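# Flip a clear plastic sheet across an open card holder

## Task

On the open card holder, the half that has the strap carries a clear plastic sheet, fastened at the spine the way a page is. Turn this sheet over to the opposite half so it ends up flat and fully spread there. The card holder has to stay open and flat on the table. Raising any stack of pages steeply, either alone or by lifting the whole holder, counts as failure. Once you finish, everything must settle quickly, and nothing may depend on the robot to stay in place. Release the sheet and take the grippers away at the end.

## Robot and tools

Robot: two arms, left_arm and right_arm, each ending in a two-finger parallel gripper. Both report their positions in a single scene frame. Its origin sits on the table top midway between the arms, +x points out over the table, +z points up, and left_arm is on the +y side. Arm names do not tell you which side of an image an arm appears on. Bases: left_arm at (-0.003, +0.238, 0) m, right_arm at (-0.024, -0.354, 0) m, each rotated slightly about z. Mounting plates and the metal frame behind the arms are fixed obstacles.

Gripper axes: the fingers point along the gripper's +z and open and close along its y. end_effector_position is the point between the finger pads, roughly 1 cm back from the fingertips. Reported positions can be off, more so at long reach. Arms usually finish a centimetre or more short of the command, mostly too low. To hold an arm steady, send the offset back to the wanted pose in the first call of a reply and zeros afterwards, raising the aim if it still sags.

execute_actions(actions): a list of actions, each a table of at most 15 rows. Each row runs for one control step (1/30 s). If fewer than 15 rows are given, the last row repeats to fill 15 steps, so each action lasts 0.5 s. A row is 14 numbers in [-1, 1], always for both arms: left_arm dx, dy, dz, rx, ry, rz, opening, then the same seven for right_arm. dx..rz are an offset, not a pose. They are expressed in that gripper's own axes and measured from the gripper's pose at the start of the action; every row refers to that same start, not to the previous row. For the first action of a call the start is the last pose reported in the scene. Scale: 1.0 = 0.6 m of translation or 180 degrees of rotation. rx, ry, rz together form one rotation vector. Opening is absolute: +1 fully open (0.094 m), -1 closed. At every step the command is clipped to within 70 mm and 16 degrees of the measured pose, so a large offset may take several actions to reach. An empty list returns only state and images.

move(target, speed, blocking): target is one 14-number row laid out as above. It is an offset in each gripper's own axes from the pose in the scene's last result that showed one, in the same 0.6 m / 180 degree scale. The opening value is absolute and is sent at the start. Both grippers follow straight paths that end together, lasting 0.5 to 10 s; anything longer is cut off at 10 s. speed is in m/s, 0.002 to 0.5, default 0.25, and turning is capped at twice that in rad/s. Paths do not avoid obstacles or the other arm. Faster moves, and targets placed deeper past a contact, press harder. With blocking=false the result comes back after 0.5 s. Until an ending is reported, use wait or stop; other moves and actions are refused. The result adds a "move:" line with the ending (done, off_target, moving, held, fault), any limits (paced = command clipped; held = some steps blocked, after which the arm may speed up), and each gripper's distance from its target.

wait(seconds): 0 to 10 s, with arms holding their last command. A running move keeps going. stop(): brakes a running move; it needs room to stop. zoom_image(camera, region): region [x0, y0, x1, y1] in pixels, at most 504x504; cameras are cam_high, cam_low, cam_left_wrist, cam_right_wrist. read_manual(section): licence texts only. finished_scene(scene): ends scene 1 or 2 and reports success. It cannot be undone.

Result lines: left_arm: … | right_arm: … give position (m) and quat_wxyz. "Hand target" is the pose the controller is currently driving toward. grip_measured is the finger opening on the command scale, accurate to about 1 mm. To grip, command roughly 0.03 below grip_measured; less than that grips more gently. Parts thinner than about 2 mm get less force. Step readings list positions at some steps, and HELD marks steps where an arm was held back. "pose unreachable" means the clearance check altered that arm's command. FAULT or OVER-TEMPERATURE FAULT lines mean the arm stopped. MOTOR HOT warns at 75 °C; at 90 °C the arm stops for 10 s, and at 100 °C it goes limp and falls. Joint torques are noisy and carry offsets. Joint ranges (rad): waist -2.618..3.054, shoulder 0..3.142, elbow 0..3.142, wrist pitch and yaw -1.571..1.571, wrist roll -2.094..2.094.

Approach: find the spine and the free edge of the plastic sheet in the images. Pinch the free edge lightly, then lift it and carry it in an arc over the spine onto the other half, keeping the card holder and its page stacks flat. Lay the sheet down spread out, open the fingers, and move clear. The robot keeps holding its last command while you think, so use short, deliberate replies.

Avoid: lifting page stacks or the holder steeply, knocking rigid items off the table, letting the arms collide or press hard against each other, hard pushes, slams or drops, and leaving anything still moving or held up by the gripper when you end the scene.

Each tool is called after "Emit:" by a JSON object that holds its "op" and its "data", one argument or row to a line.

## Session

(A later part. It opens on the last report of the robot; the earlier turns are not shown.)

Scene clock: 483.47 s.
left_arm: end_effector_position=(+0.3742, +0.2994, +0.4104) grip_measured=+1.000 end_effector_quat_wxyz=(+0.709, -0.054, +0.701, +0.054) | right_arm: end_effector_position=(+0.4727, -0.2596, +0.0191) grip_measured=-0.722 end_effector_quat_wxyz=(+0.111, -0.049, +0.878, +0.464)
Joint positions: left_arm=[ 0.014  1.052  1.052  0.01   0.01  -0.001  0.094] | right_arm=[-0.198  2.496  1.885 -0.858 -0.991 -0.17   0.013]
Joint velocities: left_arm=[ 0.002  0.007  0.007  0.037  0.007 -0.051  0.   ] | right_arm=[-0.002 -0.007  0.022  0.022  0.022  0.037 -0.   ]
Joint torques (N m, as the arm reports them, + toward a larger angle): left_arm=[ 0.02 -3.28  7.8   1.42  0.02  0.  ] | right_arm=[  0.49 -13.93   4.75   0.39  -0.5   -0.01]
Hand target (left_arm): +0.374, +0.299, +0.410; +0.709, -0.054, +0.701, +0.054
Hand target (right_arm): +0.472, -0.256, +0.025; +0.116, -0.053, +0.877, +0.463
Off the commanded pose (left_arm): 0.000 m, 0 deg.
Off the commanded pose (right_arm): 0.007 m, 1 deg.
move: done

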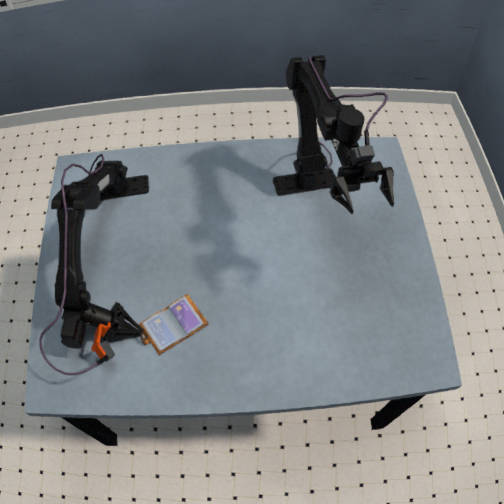

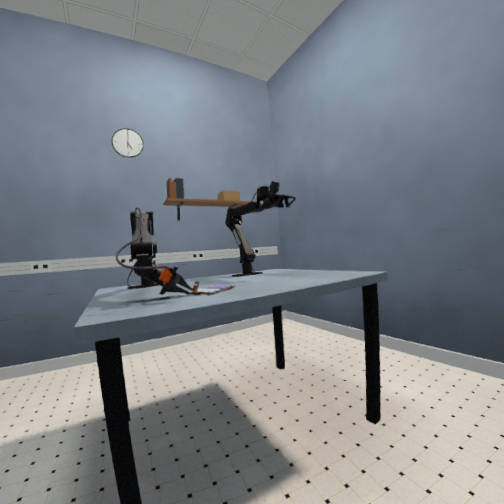

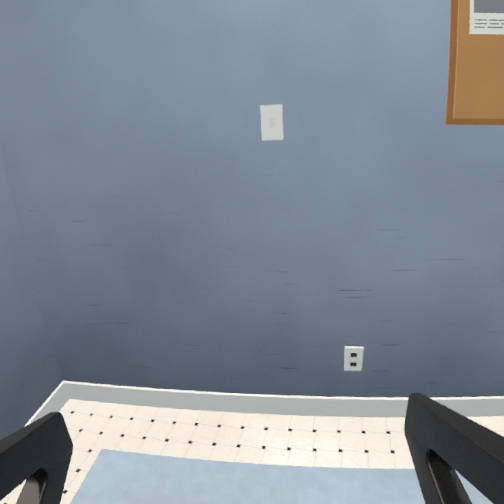

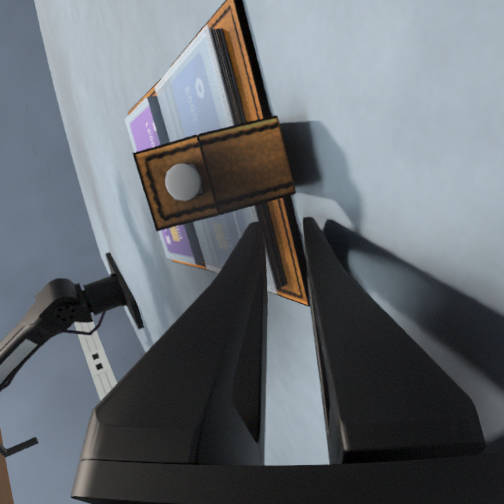

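Emit:
{"op": "move", "data": {
  "target": [0,0,0,0,0,0,1, 0.004,0.022,0.004,0,0,0,-0.72],
  "speed": 0.03
}}

Emit:
{"op": "zoom_image", "data": {
  "camera": "cam_right_wrist",
  "region": [130, 100, 430, 400]
}}

Scene clock: 493.93 s.
left_arm: end_effector_position=(+0.3742, +0.2994, +0.4104) grip_measured=+1.000 end_effector_quat_wxyz=(+0.709, -0.054, +0.701, +0.054) | right_arm: end_effector_position=(+0.4706, -0.2551, +0.0241) grip_measured=-0.722 end_effector_quat_wxyz=(+0.111, -0.044, +0.878, +0.464)
Joint positions: left_arm=[ 0.014  1.052  1.052  0.01   0.01  -0.001  0.094] | right_arm=[-0.189  2.469  1.855 -0.835 -0.989 -0.139  0.013]
Joint velocities: left_arm=[ 0.007 -0.012  0.007 -0.037 -0.037  0.022  0.   ] | right_arm=[ 0.002 -0.012 -0.007 -0.051 -0.022 -0.022  0.   ]
Joint torques (N m, as the arm reports them, + toward a larger angle): left_arm=[-0.01 -3.28  7.78  1.42  0.02  0.  ] | right_arm=[  0.67 -13.5    4.72   0.41  -0.52  -0.02]
Hand target (left_arm): +0.374, +0.299, +0.410; +0.709, -0.054, +0.701, +0.054
Hand target (right_arm): +0.468, -0.250, +0.028; +0.111, -0.049, +0.877, +0.464
Off the commanded pose (left_arm): 0.000 m, 0 deg.
Off the commanded pose (right_arm): 0.007 m, 1 deg.
move: done

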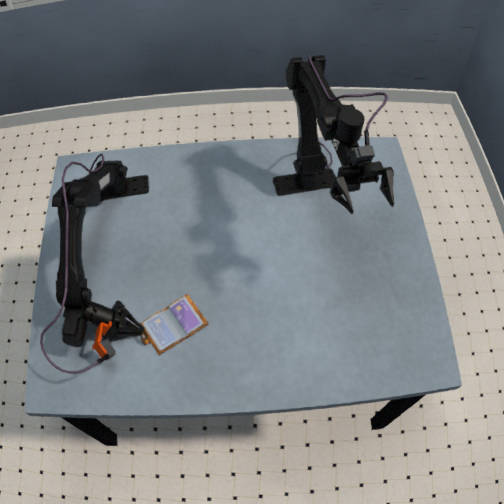

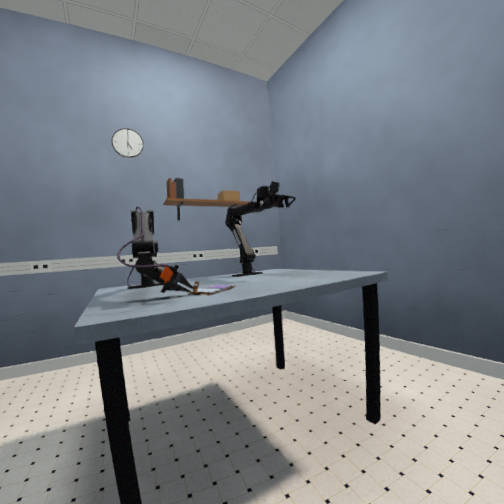

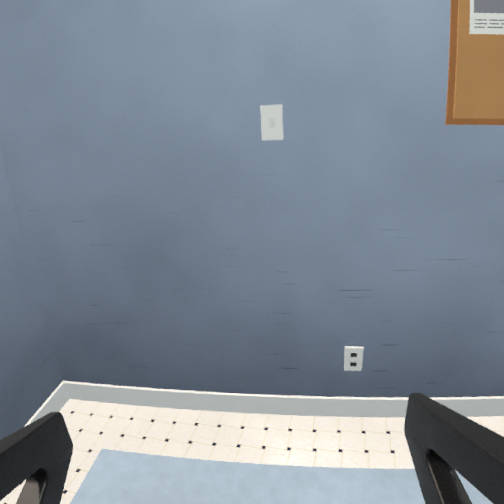

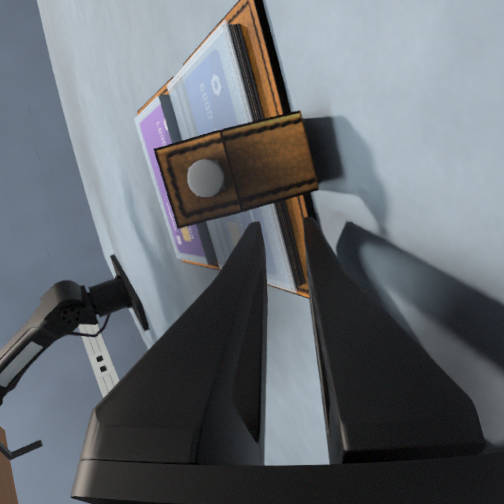

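Region (130, 100, 430, 400) of cam_right_wrist's 504x504 image, scaled by 1.680, with more detail than that image has.

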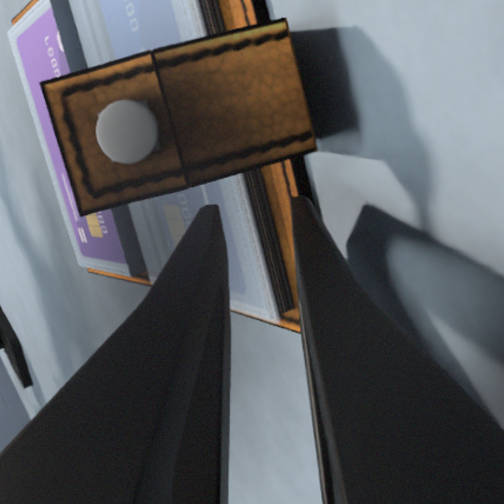

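Advance horizontally ~1.2cm.

Emit:
{"op": "move", "data": {
  "target": [0,0,0,0,0,0,1, 0.0,0.018,0.024,0,0,0,-0.72],
  "speed": 0.03
}}

Emit:
{"op": "zoom_image", "data": {
  "camera": "cam_right_wrist",
  "region": [130, 100, 430, 400]
}}

Scene clock: 502.57 s.
left_arm: end_effector_position=(+0.3742, +0.2994, +0.4104) grip_measured=+1.000 end_effector_quat_wxyz=(+0.709, -0.054, +0.701, +0.054) | right_arm: end_effector_position=(+0.4729, -0.2421, +0.0216) grip_measured=-0.722 end_effector_quat_wxyz=(+0.109, -0.038, +0.878, +0.465)
Joint positions: left_arm=[ 0.014  1.052  1.052  0.01   0.01  -0.001  0.094] | right_arm=[-0.161  2.464  1.832 -0.771 -0.986 -0.074  0.013]
Joint velocities: left_arm=[-0.007 -0.002 -0.002 -0.007 -0.007  0.007  0.   ] | right_arm=[-0.027 -0.027 -0.002 -0.007 -0.081  0.051  0.   ]
Joint torques (N m, as the arm reports them, + toward a larger angle): left_arm=[-0.01 -3.28  7.75  1.43  0.02  0.  ] | right_arm=[  0.71 -13.55   4.7    0.56  -0.48   0.  ]
Hand target (left_arm): +0.374, +0.299, +0.410; +0.709, -0.054, +0.701, +0.054
Hand target (right_arm): +0.471, -0.237, +0.025; +0.111, -0.044, +0.878, +0.464
Off the commanded pose (left_arm): 0.000 m, 0 deg.
Off the commanded pose (right_arm): 0.006 m, 1 deg.
move: done

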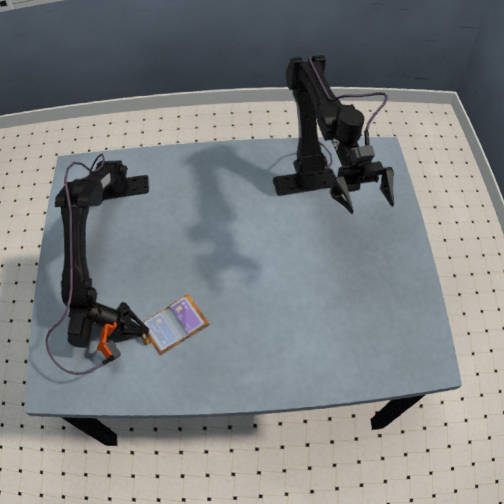

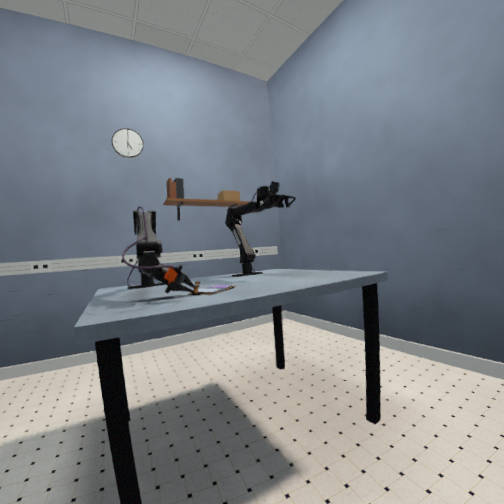

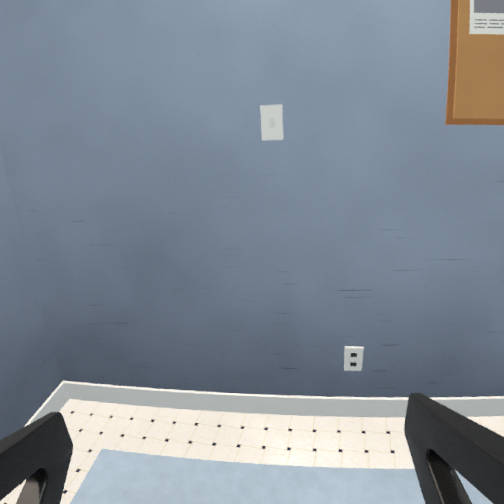

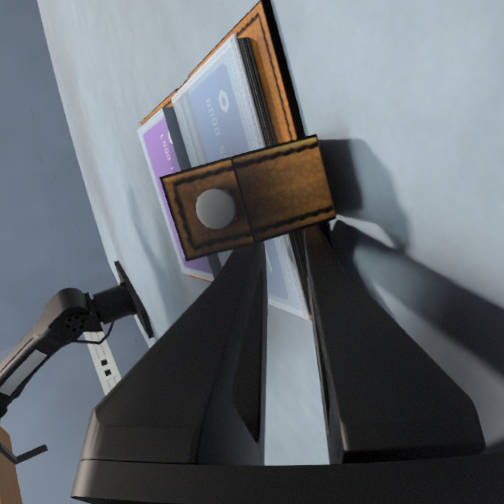

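Region (130, 100, 430, 400) of cam_right_wrist's 504x504 image, scaled by 1.680, with more detail than that image has.

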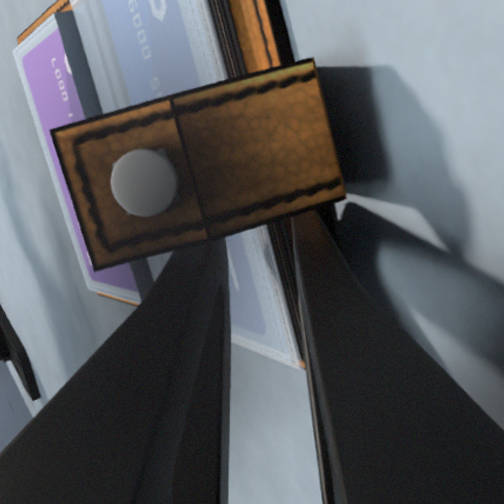

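Emit:
{"op": "move", "data": {
  "target": [0,0,0,0,0,0,1, -0.007,0.024,-0.012,0,0,0,-0.72],
  "speed": 0.02
}}

Emit:
{"op": "move", "data": {
  "target": [0,0,0,0,0,0,1, 0.01,0.03,0.035,0,0,0,-0.72],
  "speed": 0.03
}}

Emit:
{"op": "zoom_image", "data": {
  "camera": "cam_low",
  "region": [150, 240, 270, 310]
}}

Scene clock: 511.77 s.
left_arm: end_effector_position=(+0.3742, +0.2994, +0.4104) grip_measured=+1.000 end_effector_quat_wxyz=(+0.709, -0.054, +0.701, +0.054) | right_arm: end_effector_position=(+0.4700, -0.2419, +0.0257) grip_measured=-0.722 end_effector_quat_wxyz=(+0.102, -0.032, +0.879, +0.465)
Joint positions: left_arm=[ 0.014  1.052  1.052  0.01   0.01  -0.001  0.094] | right_arm=[-0.161  2.454  1.832 -0.795 -0.986 -0.067  0.013]
Joint velocities: left_arm=[ 0.012 -0.002 -0.002  0.007  0.066 -0.051  0.   ] | right_arm=[-0.012 -0.007 -0.007 -0.051 -0.066 -0.007  0.001]
Joint torques (N m, as the arm reports them, + toward a larger angle): left_arm=[ 0.   -3.27  7.77  1.42  0.02  0.01] | right_arm=[  0.27 -13.48   7.38   0.3   -0.5   -0.02]
Hand target (left_arm): +0.374, +0.299, +0.410; +0.709, -0.054, +0.701, +0.054
Hand target (right_arm): +0.473, -0.240, +0.038; +0.109, -0.038, +0.878, +0.465
Off the commanded pose (left_arm): 0.000 m, 0 deg.
Off the commanded pose (right_arm): 0.013 m, 1 deg.
move: off_target (right_arm)

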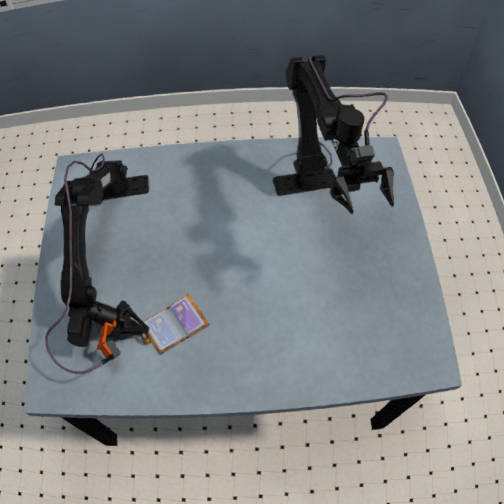

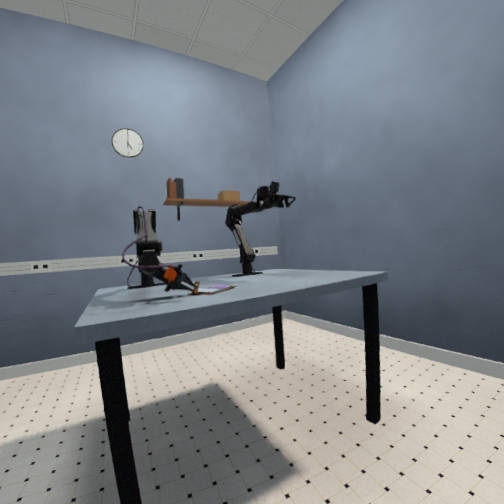

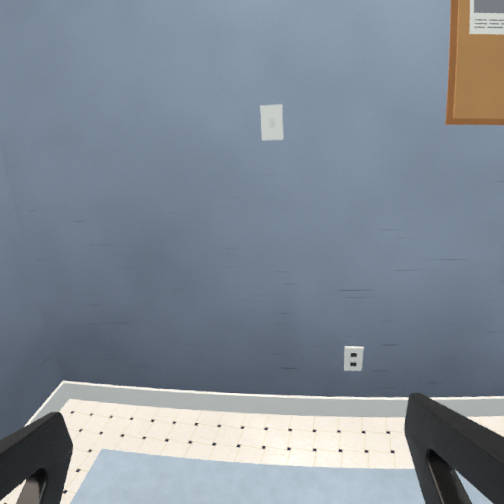

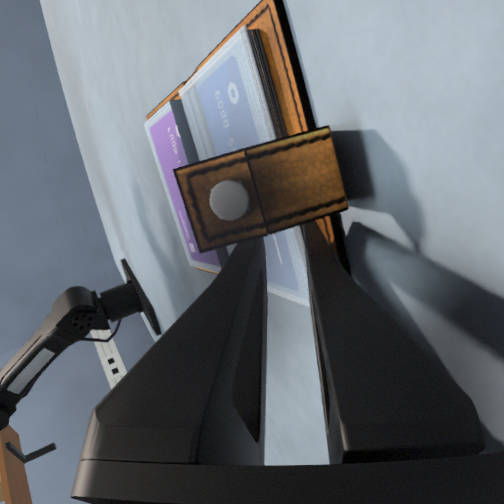

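Scene clock: 513.00 s.
left_arm: end_effector_position=(+0.3742, +0.2994, +0.4104) grip_measured=+1.000 end_effector_quat_wxyz=(+0.709, -0.054, +0.701, +0.054) | right_arm: end_effector_position=(+0.4669, -0.2195, +0.0230) grip_measured=-0.722 end_effector_quat_wxyz=(+0.101, -0.027, +0.879, +0.465)
Joint positions: left_arm=[ 0.014  1.052  1.052  0.01   0.01  -0.001  0.094] | right_arm=[-0.113  2.421  1.756 -0.676 -0.974  0.033  0.013]
Joint velocities: left_arm=[ 0.002  0.022 -0.012 -0.095  0.022 -0.051  0.   ] | right_arm=[-0.012 -0.012 -0.007  0.051  0.007 -0.081  0.   ]
Joint torques (N m, as the arm reports them, + toward a larger angle): left_arm=[ 0.   -3.28  7.78  1.42  0.02  0.  ] | right_arm=[  0.74 -13.47   4.8    0.59  -0.5    0.  ]
Hand target (left_arm): +0.374, +0.299, +0.410; +0.709, -0.054, +0.701, +0.054
Hand target (right_arm): +0.464, -0.214, +0.028; +0.102, -0.032, +0.878, +0.466
Off the commanded pose (left_arm): 0.000 m, 0 deg.
Off the commanded pose (right_arm): 0.007 m, 1 deg.
move: done

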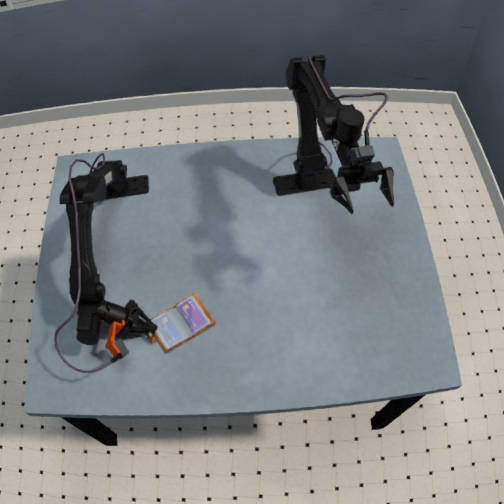

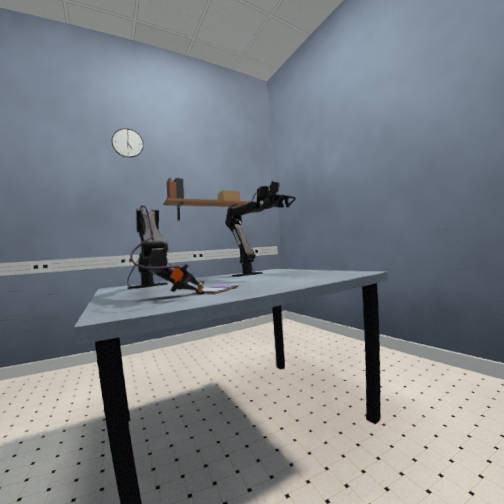

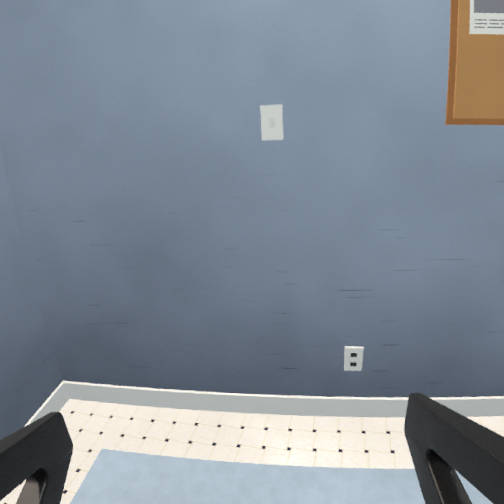

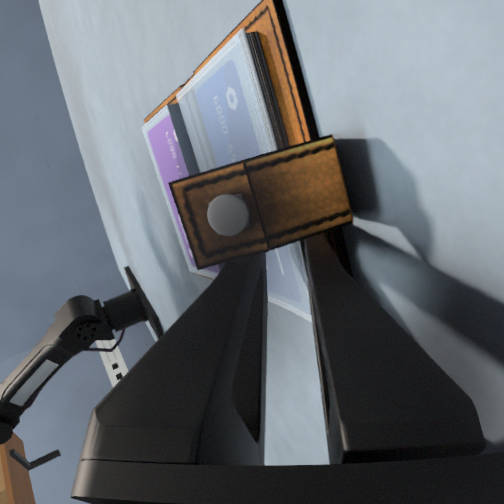

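Region (150, 240, 270, 310) of cam_low's 504x504 image, scaled by 4.200, with more detail than that image has; it fills the top 294 rows of this view, and the rest is white.

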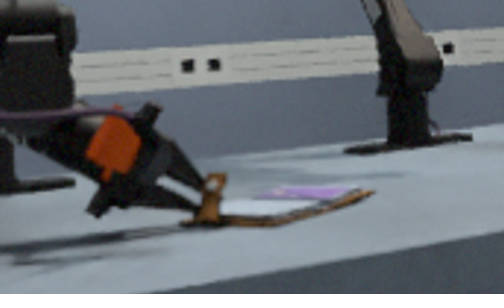

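Pushed the holder. Lift more this time.

Emit:
{"op": "move", "data": {
  "target": [0,0,0,0,0,0,1, -0.012,0.042,-0.022,0,0,0,-0.72],
  "speed": 0.02
}}

Emit:
{"op": "zoom_image", "data": {
  "camera": "cam_right_wrist",
  "region": [130, 50, 480, 400]
}}

Scene clock: 520.33 s.
left_arm: end_effector_position=(+0.3742, +0.2994, +0.4104) grip_measured=+1.000 end_effector_quat_wxyz=(+0.709, -0.054, +0.701, +0.054) | right_arm: end_effector_position=(+0.4660, -0.2197, +0.0391) grip_measured=-0.722 end_effector_quat_wxyz=(+0.094, -0.020, +0.880, +0.465)
Joint positions: left_arm=[ 0.014  1.052  1.052  0.01   0.01  -0.001  0.094] | right_arm=[-0.113  2.396  1.782 -0.736 -0.972  0.043  0.013]
Joint velocities: left_arm=[-0.002  0.002 -0.012 -0.007  0.007  0.051  0.   ] | right_arm=[ 0.012  0.012 -0.007  0.022 -0.037  0.022 -0.   ]
Joint torques (N m, as the arm reports them, + toward a larger angle): left_arm=[ 0.01 -3.29  7.79  1.43  0.02  0.  ] | right_arm=[  0.42 -13.36   7.4    0.39  -0.5   -0.01]
Hand target (left_arm): +0.374, +0.299, +0.410; +0.709, -0.054, +0.701, +0.054
Hand target (right_arm): +0.468, -0.217, +0.052; +0.101, -0.026, +0.879, +0.465
Off the commanded pose (left_arm): 0.000 m, 0 deg.
Off the commanded pose (right_arm): 0.014 m, 1 deg.
move: off_target (right_arm)

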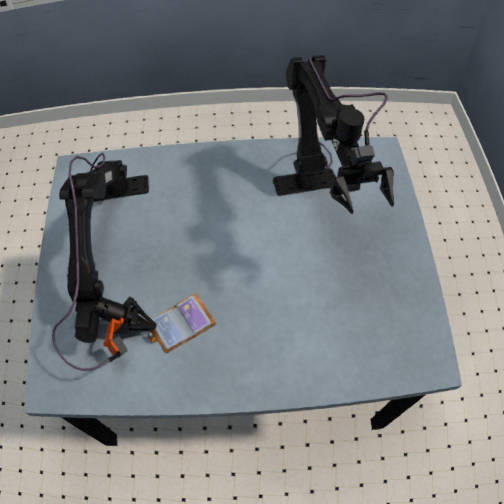

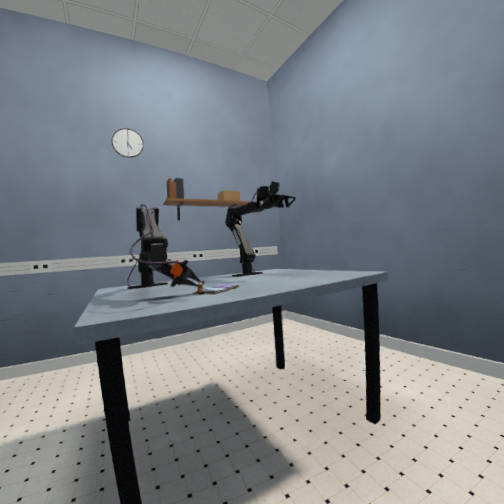

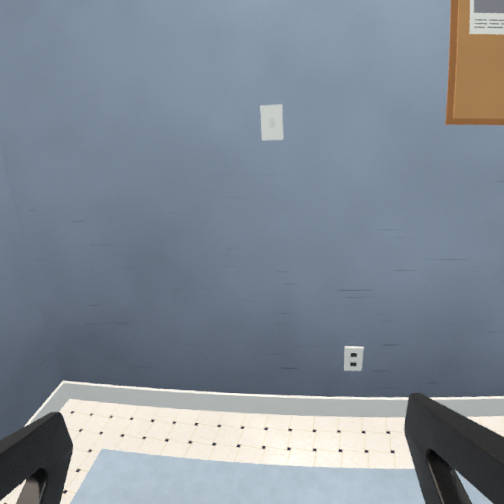

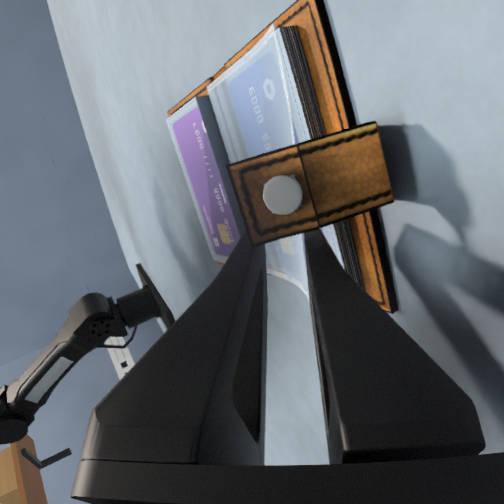

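Region (130, 50, 480, 400) of cam_right_wrist's 504x504 image, scaled by 1.440, with more detail than that image has.

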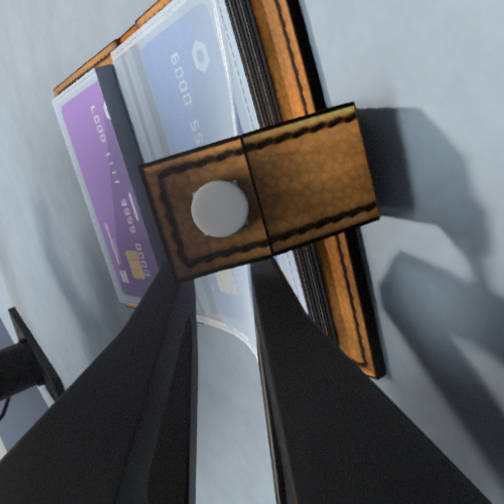

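The sheet is really lifted now. Advance, then close.

Emit:
{"op": "move", "data": {
  "target": [0,0,0,0,0,0,1, 0.005,0.028,0.028,0,0,0,-0.72],
  "speed": 0.03
}}

Emit:
{"op": "move", "data": {
  "target": [0,0,0,0,0,0,1, 0,0.01,0,0,0,0,-1],
  "speed": 0.03
}}

Emit:
{"op": "move", "data": {
  "target": [0,0,0,0,0,0,1, 0.0,0.09,0.0,0,0,0,-1],
  "speed": 0.05
}}

Scene clock: 531.97 s.
left_arm: end_effector_position=(+0.3742, +0.2994, +0.4104) grip_measured=+1.000 end_effector_quat_wxyz=(+0.709, -0.054, +0.701, +0.054) | right_arm: end_effector_position=(+0.4666, -0.2006, +0.0399) grip_measured=-0.722 end_effector_quat_wxyz=(+0.095, -0.016, +0.880, +0.465)
Joint positions: left_arm=[ 0.014  1.052  1.052  0.01   0.01  -0.001  0.094] | right_arm=[-0.072  2.378  1.748 -0.654 -0.961  0.126  0.013]
Joint velocities: left_arm=[ 0.037 -0.012  0.002 -0.095 -0.022 -0.022  0.   ] | right_arm=[-0.012 -0.012 -0.002 -0.037  0.007  0.051 -0.001]
Joint torques (N m, as the arm reports them, + toward a larger angle): left_arm=[ 0.02 -3.29  7.78  1.42  0.02  0.  ] | right_arm=[  0.66 -13.17   4.98   0.67  -0.46  -0.02]
Hand target (left_arm): +0.374, +0.299, +0.410; +0.709, -0.054, +0.701, +0.054
Hand target (right_arm): +0.463, -0.196, +0.043; +0.094, -0.020, +0.880, +0.465
Off the commanded pose (left_arm): 0.000 m, 0 deg.
Off the commanded pose (right_arm): 0.006 m, 0 deg.
move: done

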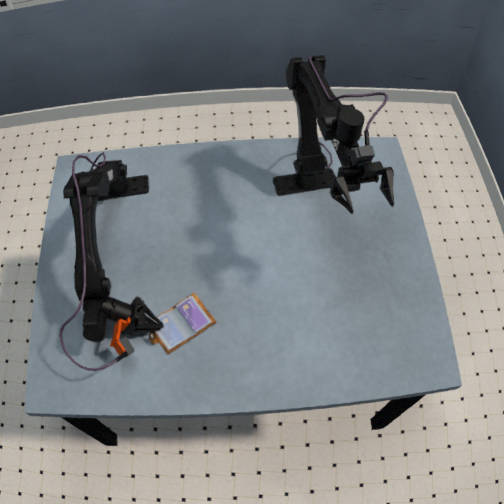

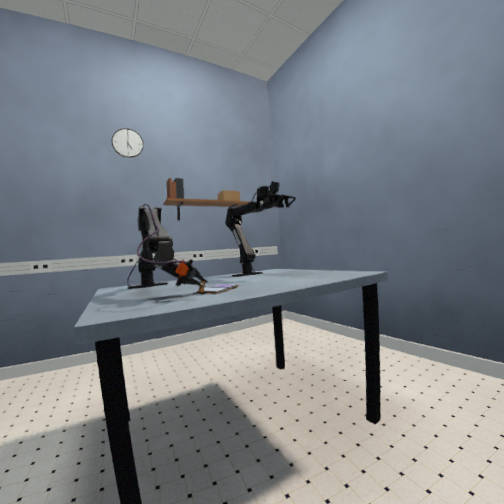

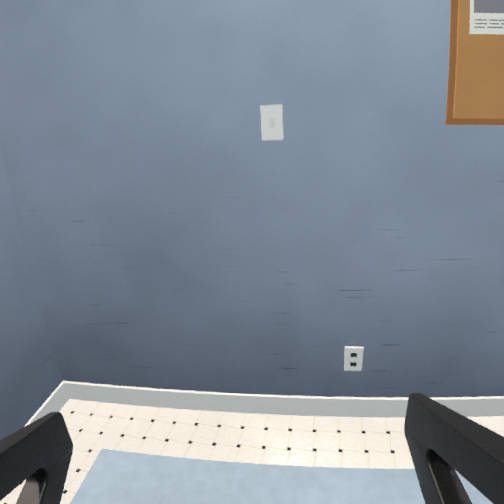

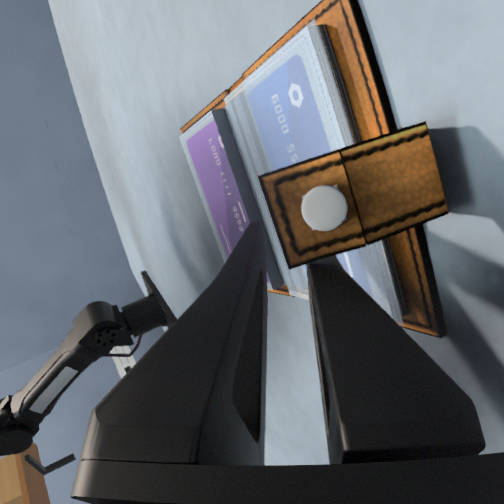

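Scene clock: 532.67 s.
left_arm: end_effector_position=(+0.3742, +0.2994, +0.4104) grip_measured=+1.000 end_effector_quat_wxyz=(+0.709, -0.054, +0.701, +0.054) | right_arm: end_effector_position=(+0.4666, -0.2006, +0.0399) grip_measured=-0.997 end_effector_quat_wxyz=(+0.092, -0.011, +0.880, +0.466)
Joint positions: left_arm=[ 0.014  1.052  1.052  0.01   0.01  -0.001  0.094] | right_arm=[-0.072  2.378  1.748 -0.654 -0.961  0.136  0.   ]
Joint velocities: left_arm=[-0.012 -0.007 -0.002  0.007 -0.066  0.007  0.   ] | right_arm=[ 0.017  0.002  0.002 -0.081 -0.022 -0.007 -0.001]
Joint torques (N m, as the arm reports them, + toward a larger angle): left_arm=[ 0.   -3.29  7.79  1.43  0.02  0.  ] | right_arm=[  0.48 -12.93   5.9    0.64  -0.47  -0.02]
Hand target (left_arm): +0.374, +0.299, +0.410; +0.709, -0.054, +0.701, +0.054
Hand target (right_arm): +0.466, -0.197, +0.045; +0.094, -0.016, +0.880, +0.466
Off the commanded pose (left_arm): 0.000 m, 0 deg.
Off the commanded pose (right_arm): 0.006 m, 1 deg.
move: done

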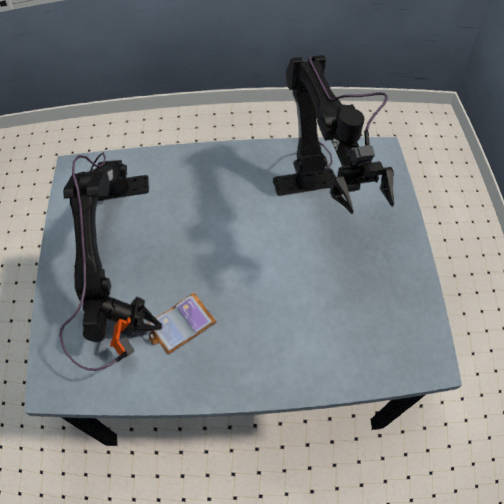

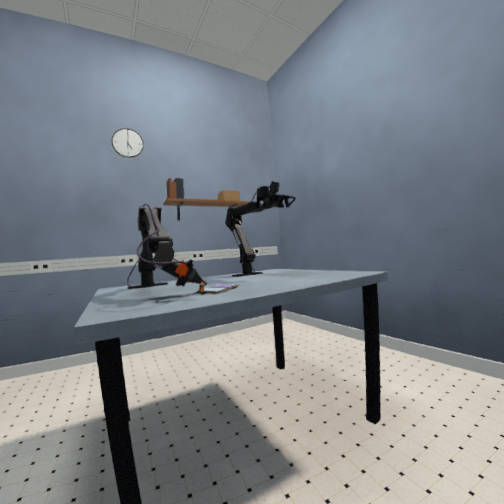

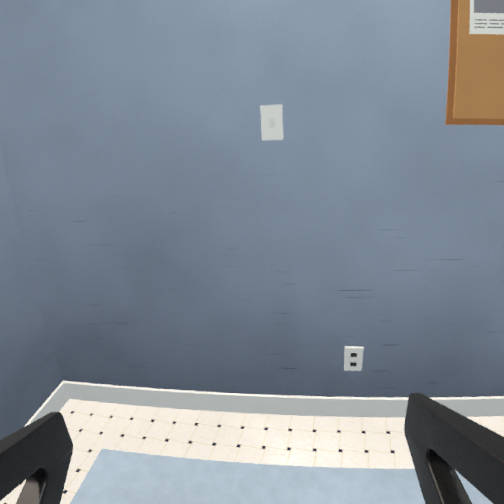

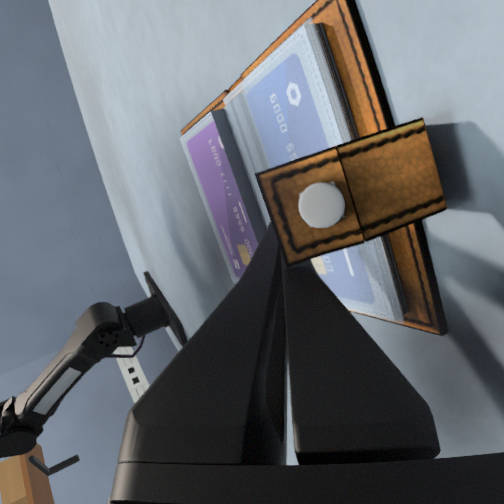

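Scene clock: 534.07 s.
left_arm: end_effector_position=(+0.3742, +0.2994, +0.4104) grip_measured=+1.000 end_effector_quat_wxyz=(+0.709, -0.054, +0.701, +0.054) | right_arm: end_effector_position=(+0.4631, -0.1743, +0.0775) grip_measured=-0.997 end_effector_quat_wxyz=(+0.093, -0.008, +0.880, +0.466)
Joint positions: left_arm=[ 0.014  1.052  1.052  0.01   0.01  -0.001  0.094] | right_arm=[-0.014  2.294  1.748 -0.654 -0.943  0.242  0.   ]
Joint velocities: left_arm=[-0.007  0.012 -0.002 -0.066 -0.125  0.007  0.   ] | right_arm=[ 0.007 -0.007 -0.017  0.051  0.022  0.022  0.001]
Joint torques (N m, as the arm reports them, + toward a larger angle): left_arm=[-0.01 -3.28  7.77  1.43  0.02 -0.01] | right_arm=[  0.56 -12.88   6.46   0.65  -0.45  -0.01]
Hand target (left_arm): +0.374, +0.299, +0.410; +0.709, -0.054, +0.701, +0.054
Hand target (right_arm): +0.461, -0.170, +0.084; +0.093, -0.011, +0.880, +0.466
Off the commanded pose (left_arm): 0.000 m, 0 deg.
Off the commanded pose (right_arm): 0.008 m, 0 deg.
move: done

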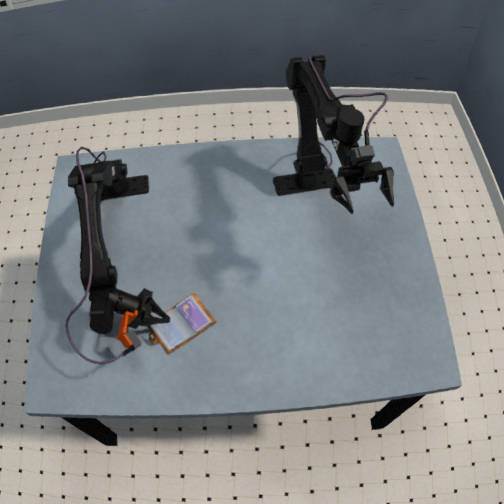

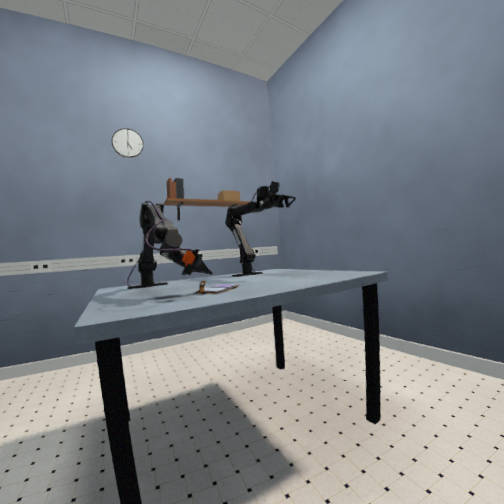

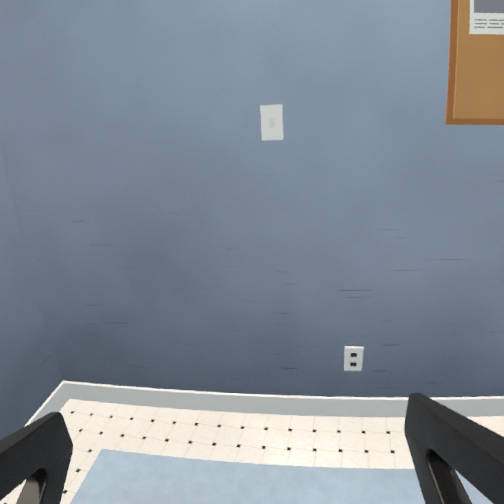

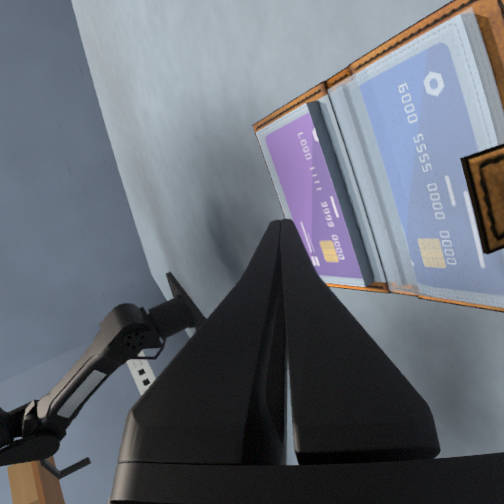

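Emit:
{"op": "move", "data": {
  "target": [0,0,0,0,0,0,1, -0.007,-0.1,-0.064,0,0,0,-0.72],
  "speed": 0.15
}}

Emit:
{"op": "move", "data": {
  "target": [0,0,0,0,0,0,1, 0.007,-0.033,0.022,0,0,0,-0.72],
  "speed": 0.06
}}

Scene clock: 543.07 s.
left_arm: end_effector_position=(+0.3742, +0.2994, +0.4104) grip_measured=+1.000 end_effector_quat_wxyz=(+0.709, -0.054, +0.701, +0.054) | right_arm: end_effector_position=(+0.4679, -0.2430, +0.0503) grip_measured=-0.722 end_effector_quat_wxyz=(+0.097, -0.003, +0.884, +0.458)
Joint positions: left_arm=[ 0.014  1.052  1.052  0.01   0.01  -0.001  0.094] | right_arm=[-0.158  2.38   1.812 -0.813 -0.962  0.017  0.013]
Joint velocities: left_arm=[-0.017 -0.012  0.002  0.022 -0.051 -0.007  0.   ] | right_arm=[-0.012  0.002 -0.017 -0.022 -0.037 -0.037 -0.001]
Joint torques (N m, as the arm reports them, + toward a larger angle): left_arm=[ 0.01 -3.3   7.76  1.41  0.02  0.  ] | right_arm=[  0.07 -10.93   7.52   0.37  -0.65  -0.14]
Hand target (left_arm): +0.374, +0.299, +0.410; +0.709, -0.054, +0.701, +0.054
Hand target (right_arm): +0.468, -0.240, +0.049; +0.093, -0.007, +0.880, +0.466
Off the commanded pose (left_arm): 0.000 m, 0 deg.
Off the commanded pose (right_arm): 0.003 m, 1 deg.
move: done

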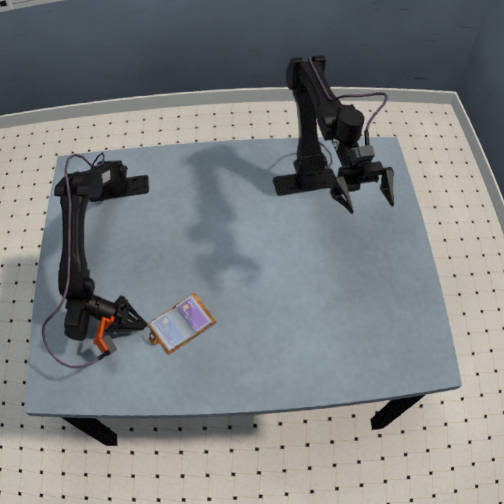

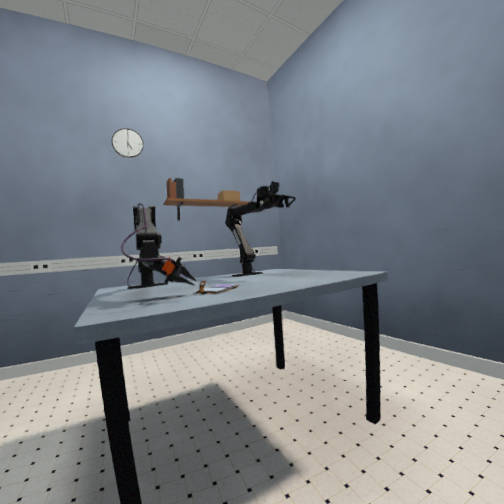

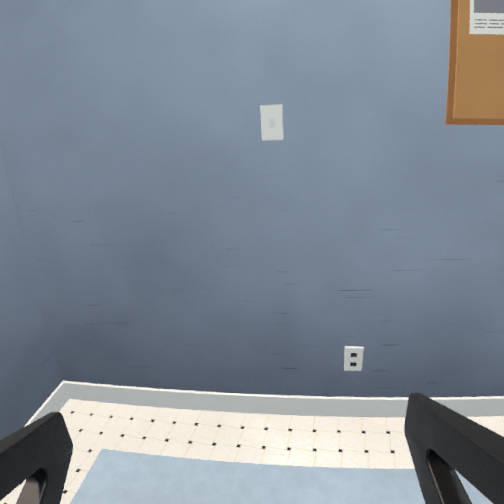

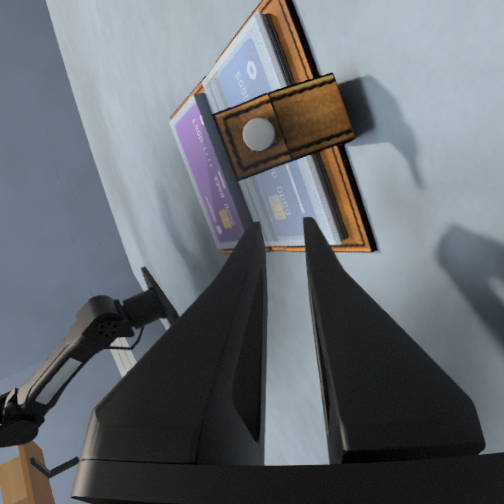

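Scene clock: 543.93 s.
left_arm: end_effector_position=(+0.3742, +0.2994, +0.4104) grip_measured=+1.000 end_effector_quat_wxyz=(+0.709, -0.054, +0.701, +0.054) | right_arm: end_effector_position=(+0.4713, -0.2433, +0.0374) grip_measured=-0.722 end_effector_quat_wxyz=(+0.107, -0.008, +0.883, +0.457)
Joint positions: left_arm=[ 0.014  1.052  1.052  0.01   0.01  -0.001  0.094] | right_arm=[-0.158  2.399  1.789 -0.749 -0.961  0.017  0.013]
Joint velocities: left_arm=[ 0.002 -0.007  0.002  0.051 -0.066 -0.081  0.   ] | right_arm=[ 0.002 -0.012 -0.007  0.022  0.051  0.007 -0.001]
Joint torques (N m, as the arm reports them, + toward a larger angle): left_arm=[ 0.02 -3.28  7.75  1.43  0.02  0.  ] | right_arm=[ -0.11 -11.01   5.01   0.56  -0.49  -0.04]
Hand target (left_arm): +0.374, +0.299, +0.410; +0.709, -0.054, +0.701, +0.054
Hand target (right_arm): +0.468, -0.243, +0.026; +0.098, -0.003, +0.884, +0.458
Off the commanded pose (left_arm): 0.000 m, 0 deg.
Off the commanded pose (right_arm): 0.012 m, 1 deg.
move: off_target (right_arm)

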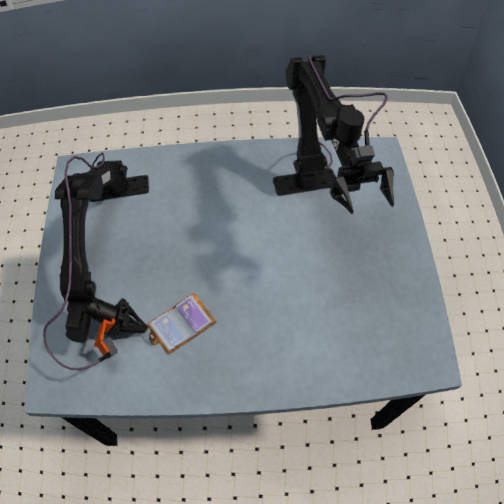

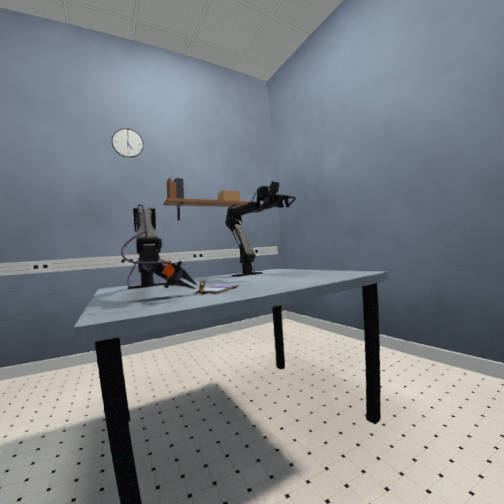

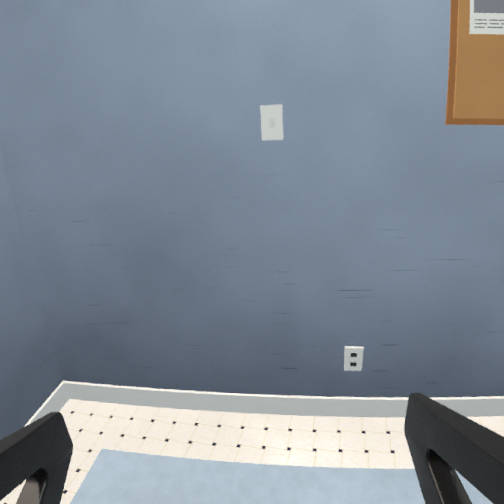

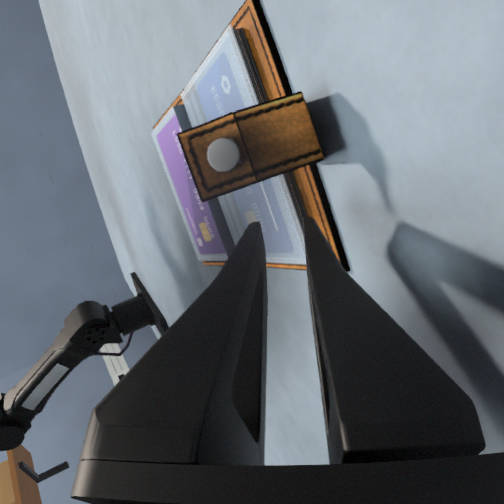

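Emit:
{"op": "move", "data": {
  "target": [0,0,0,0,0,0,1, 0.012,-0.031,0.021,0,0,0,-0.72],
  "speed": 0.06
}}

Scene clock: 549.23 s.
left_arm: end_effector_position=(+0.3742, +0.2994, +0.4104) grip_measured=+1.000 end_effector_quat_wxyz=(+0.709, -0.054, +0.701, +0.054) | right_arm: end_effector_position=(+0.4736, -0.2435, +0.0304) grip_measured=-0.722 end_effector_quat_wxyz=(+0.122, -0.016, +0.882, +0.455)
Joint positions: left_arm=[ 0.014  1.052  1.052  0.01   0.01  -0.001  0.094] | right_arm=[-0.158  2.399  1.753 -0.68  -0.961  0.017  0.013]
Joint velocities: left_arm=[ 0.002  0.017  0.012  0.007  0.051 -0.081  0.   ] | right_arm=[-0.002 -0.012  0.007  0.037  0.022  0.022 -0.001]
Joint torques (N m, as the arm reports them, + toward a larger angle): left_arm=[-0.01 -3.29  7.78  1.42  0.02  0.  ] | right_arm=[ -0.13 -10.34   4.93   0.61  -0.49  -0.04]
Hand target (left_arm): +0.374, +0.299, +0.410; +0.709, -0.054, +0.701, +0.054
Hand target (right_arm): +0.468, -0.243, +0.014; +0.107, -0.008, +0.883, +0.457
Off the commanded pose (left_arm): 0.000 m, 0 deg.
Off the commanded pose (right_arm): 0.017 m, 2 deg.
move: off_target (right_arm)

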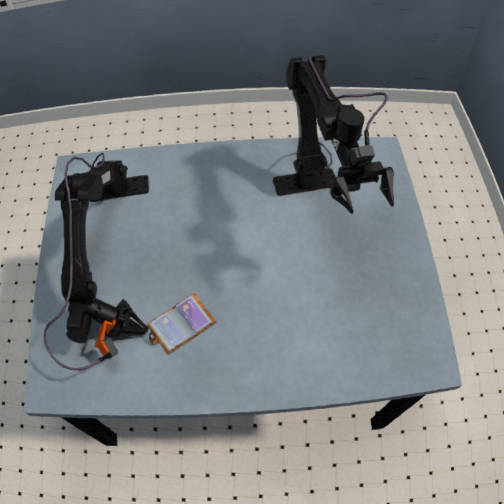

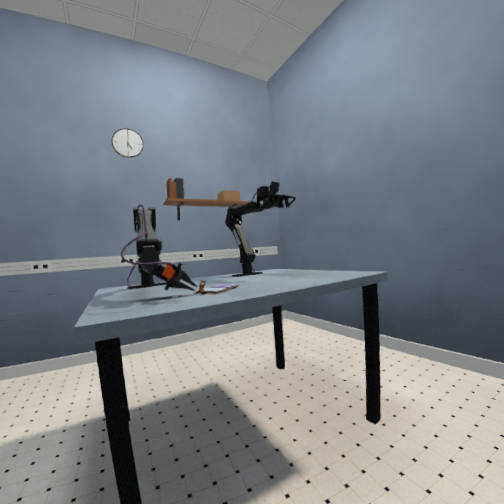

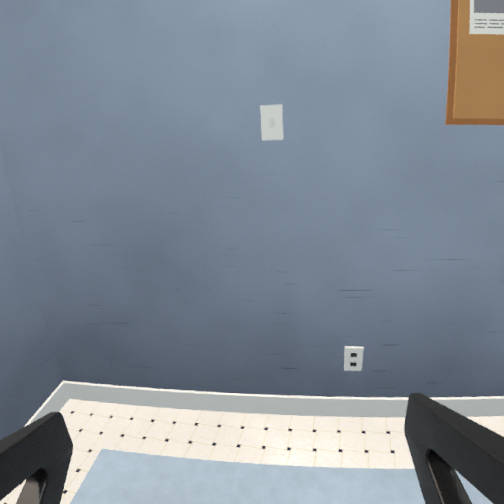

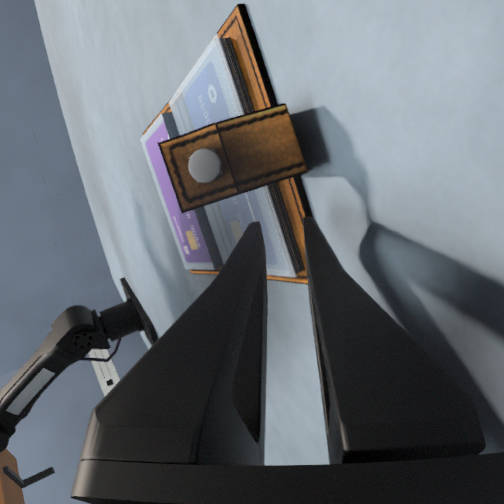

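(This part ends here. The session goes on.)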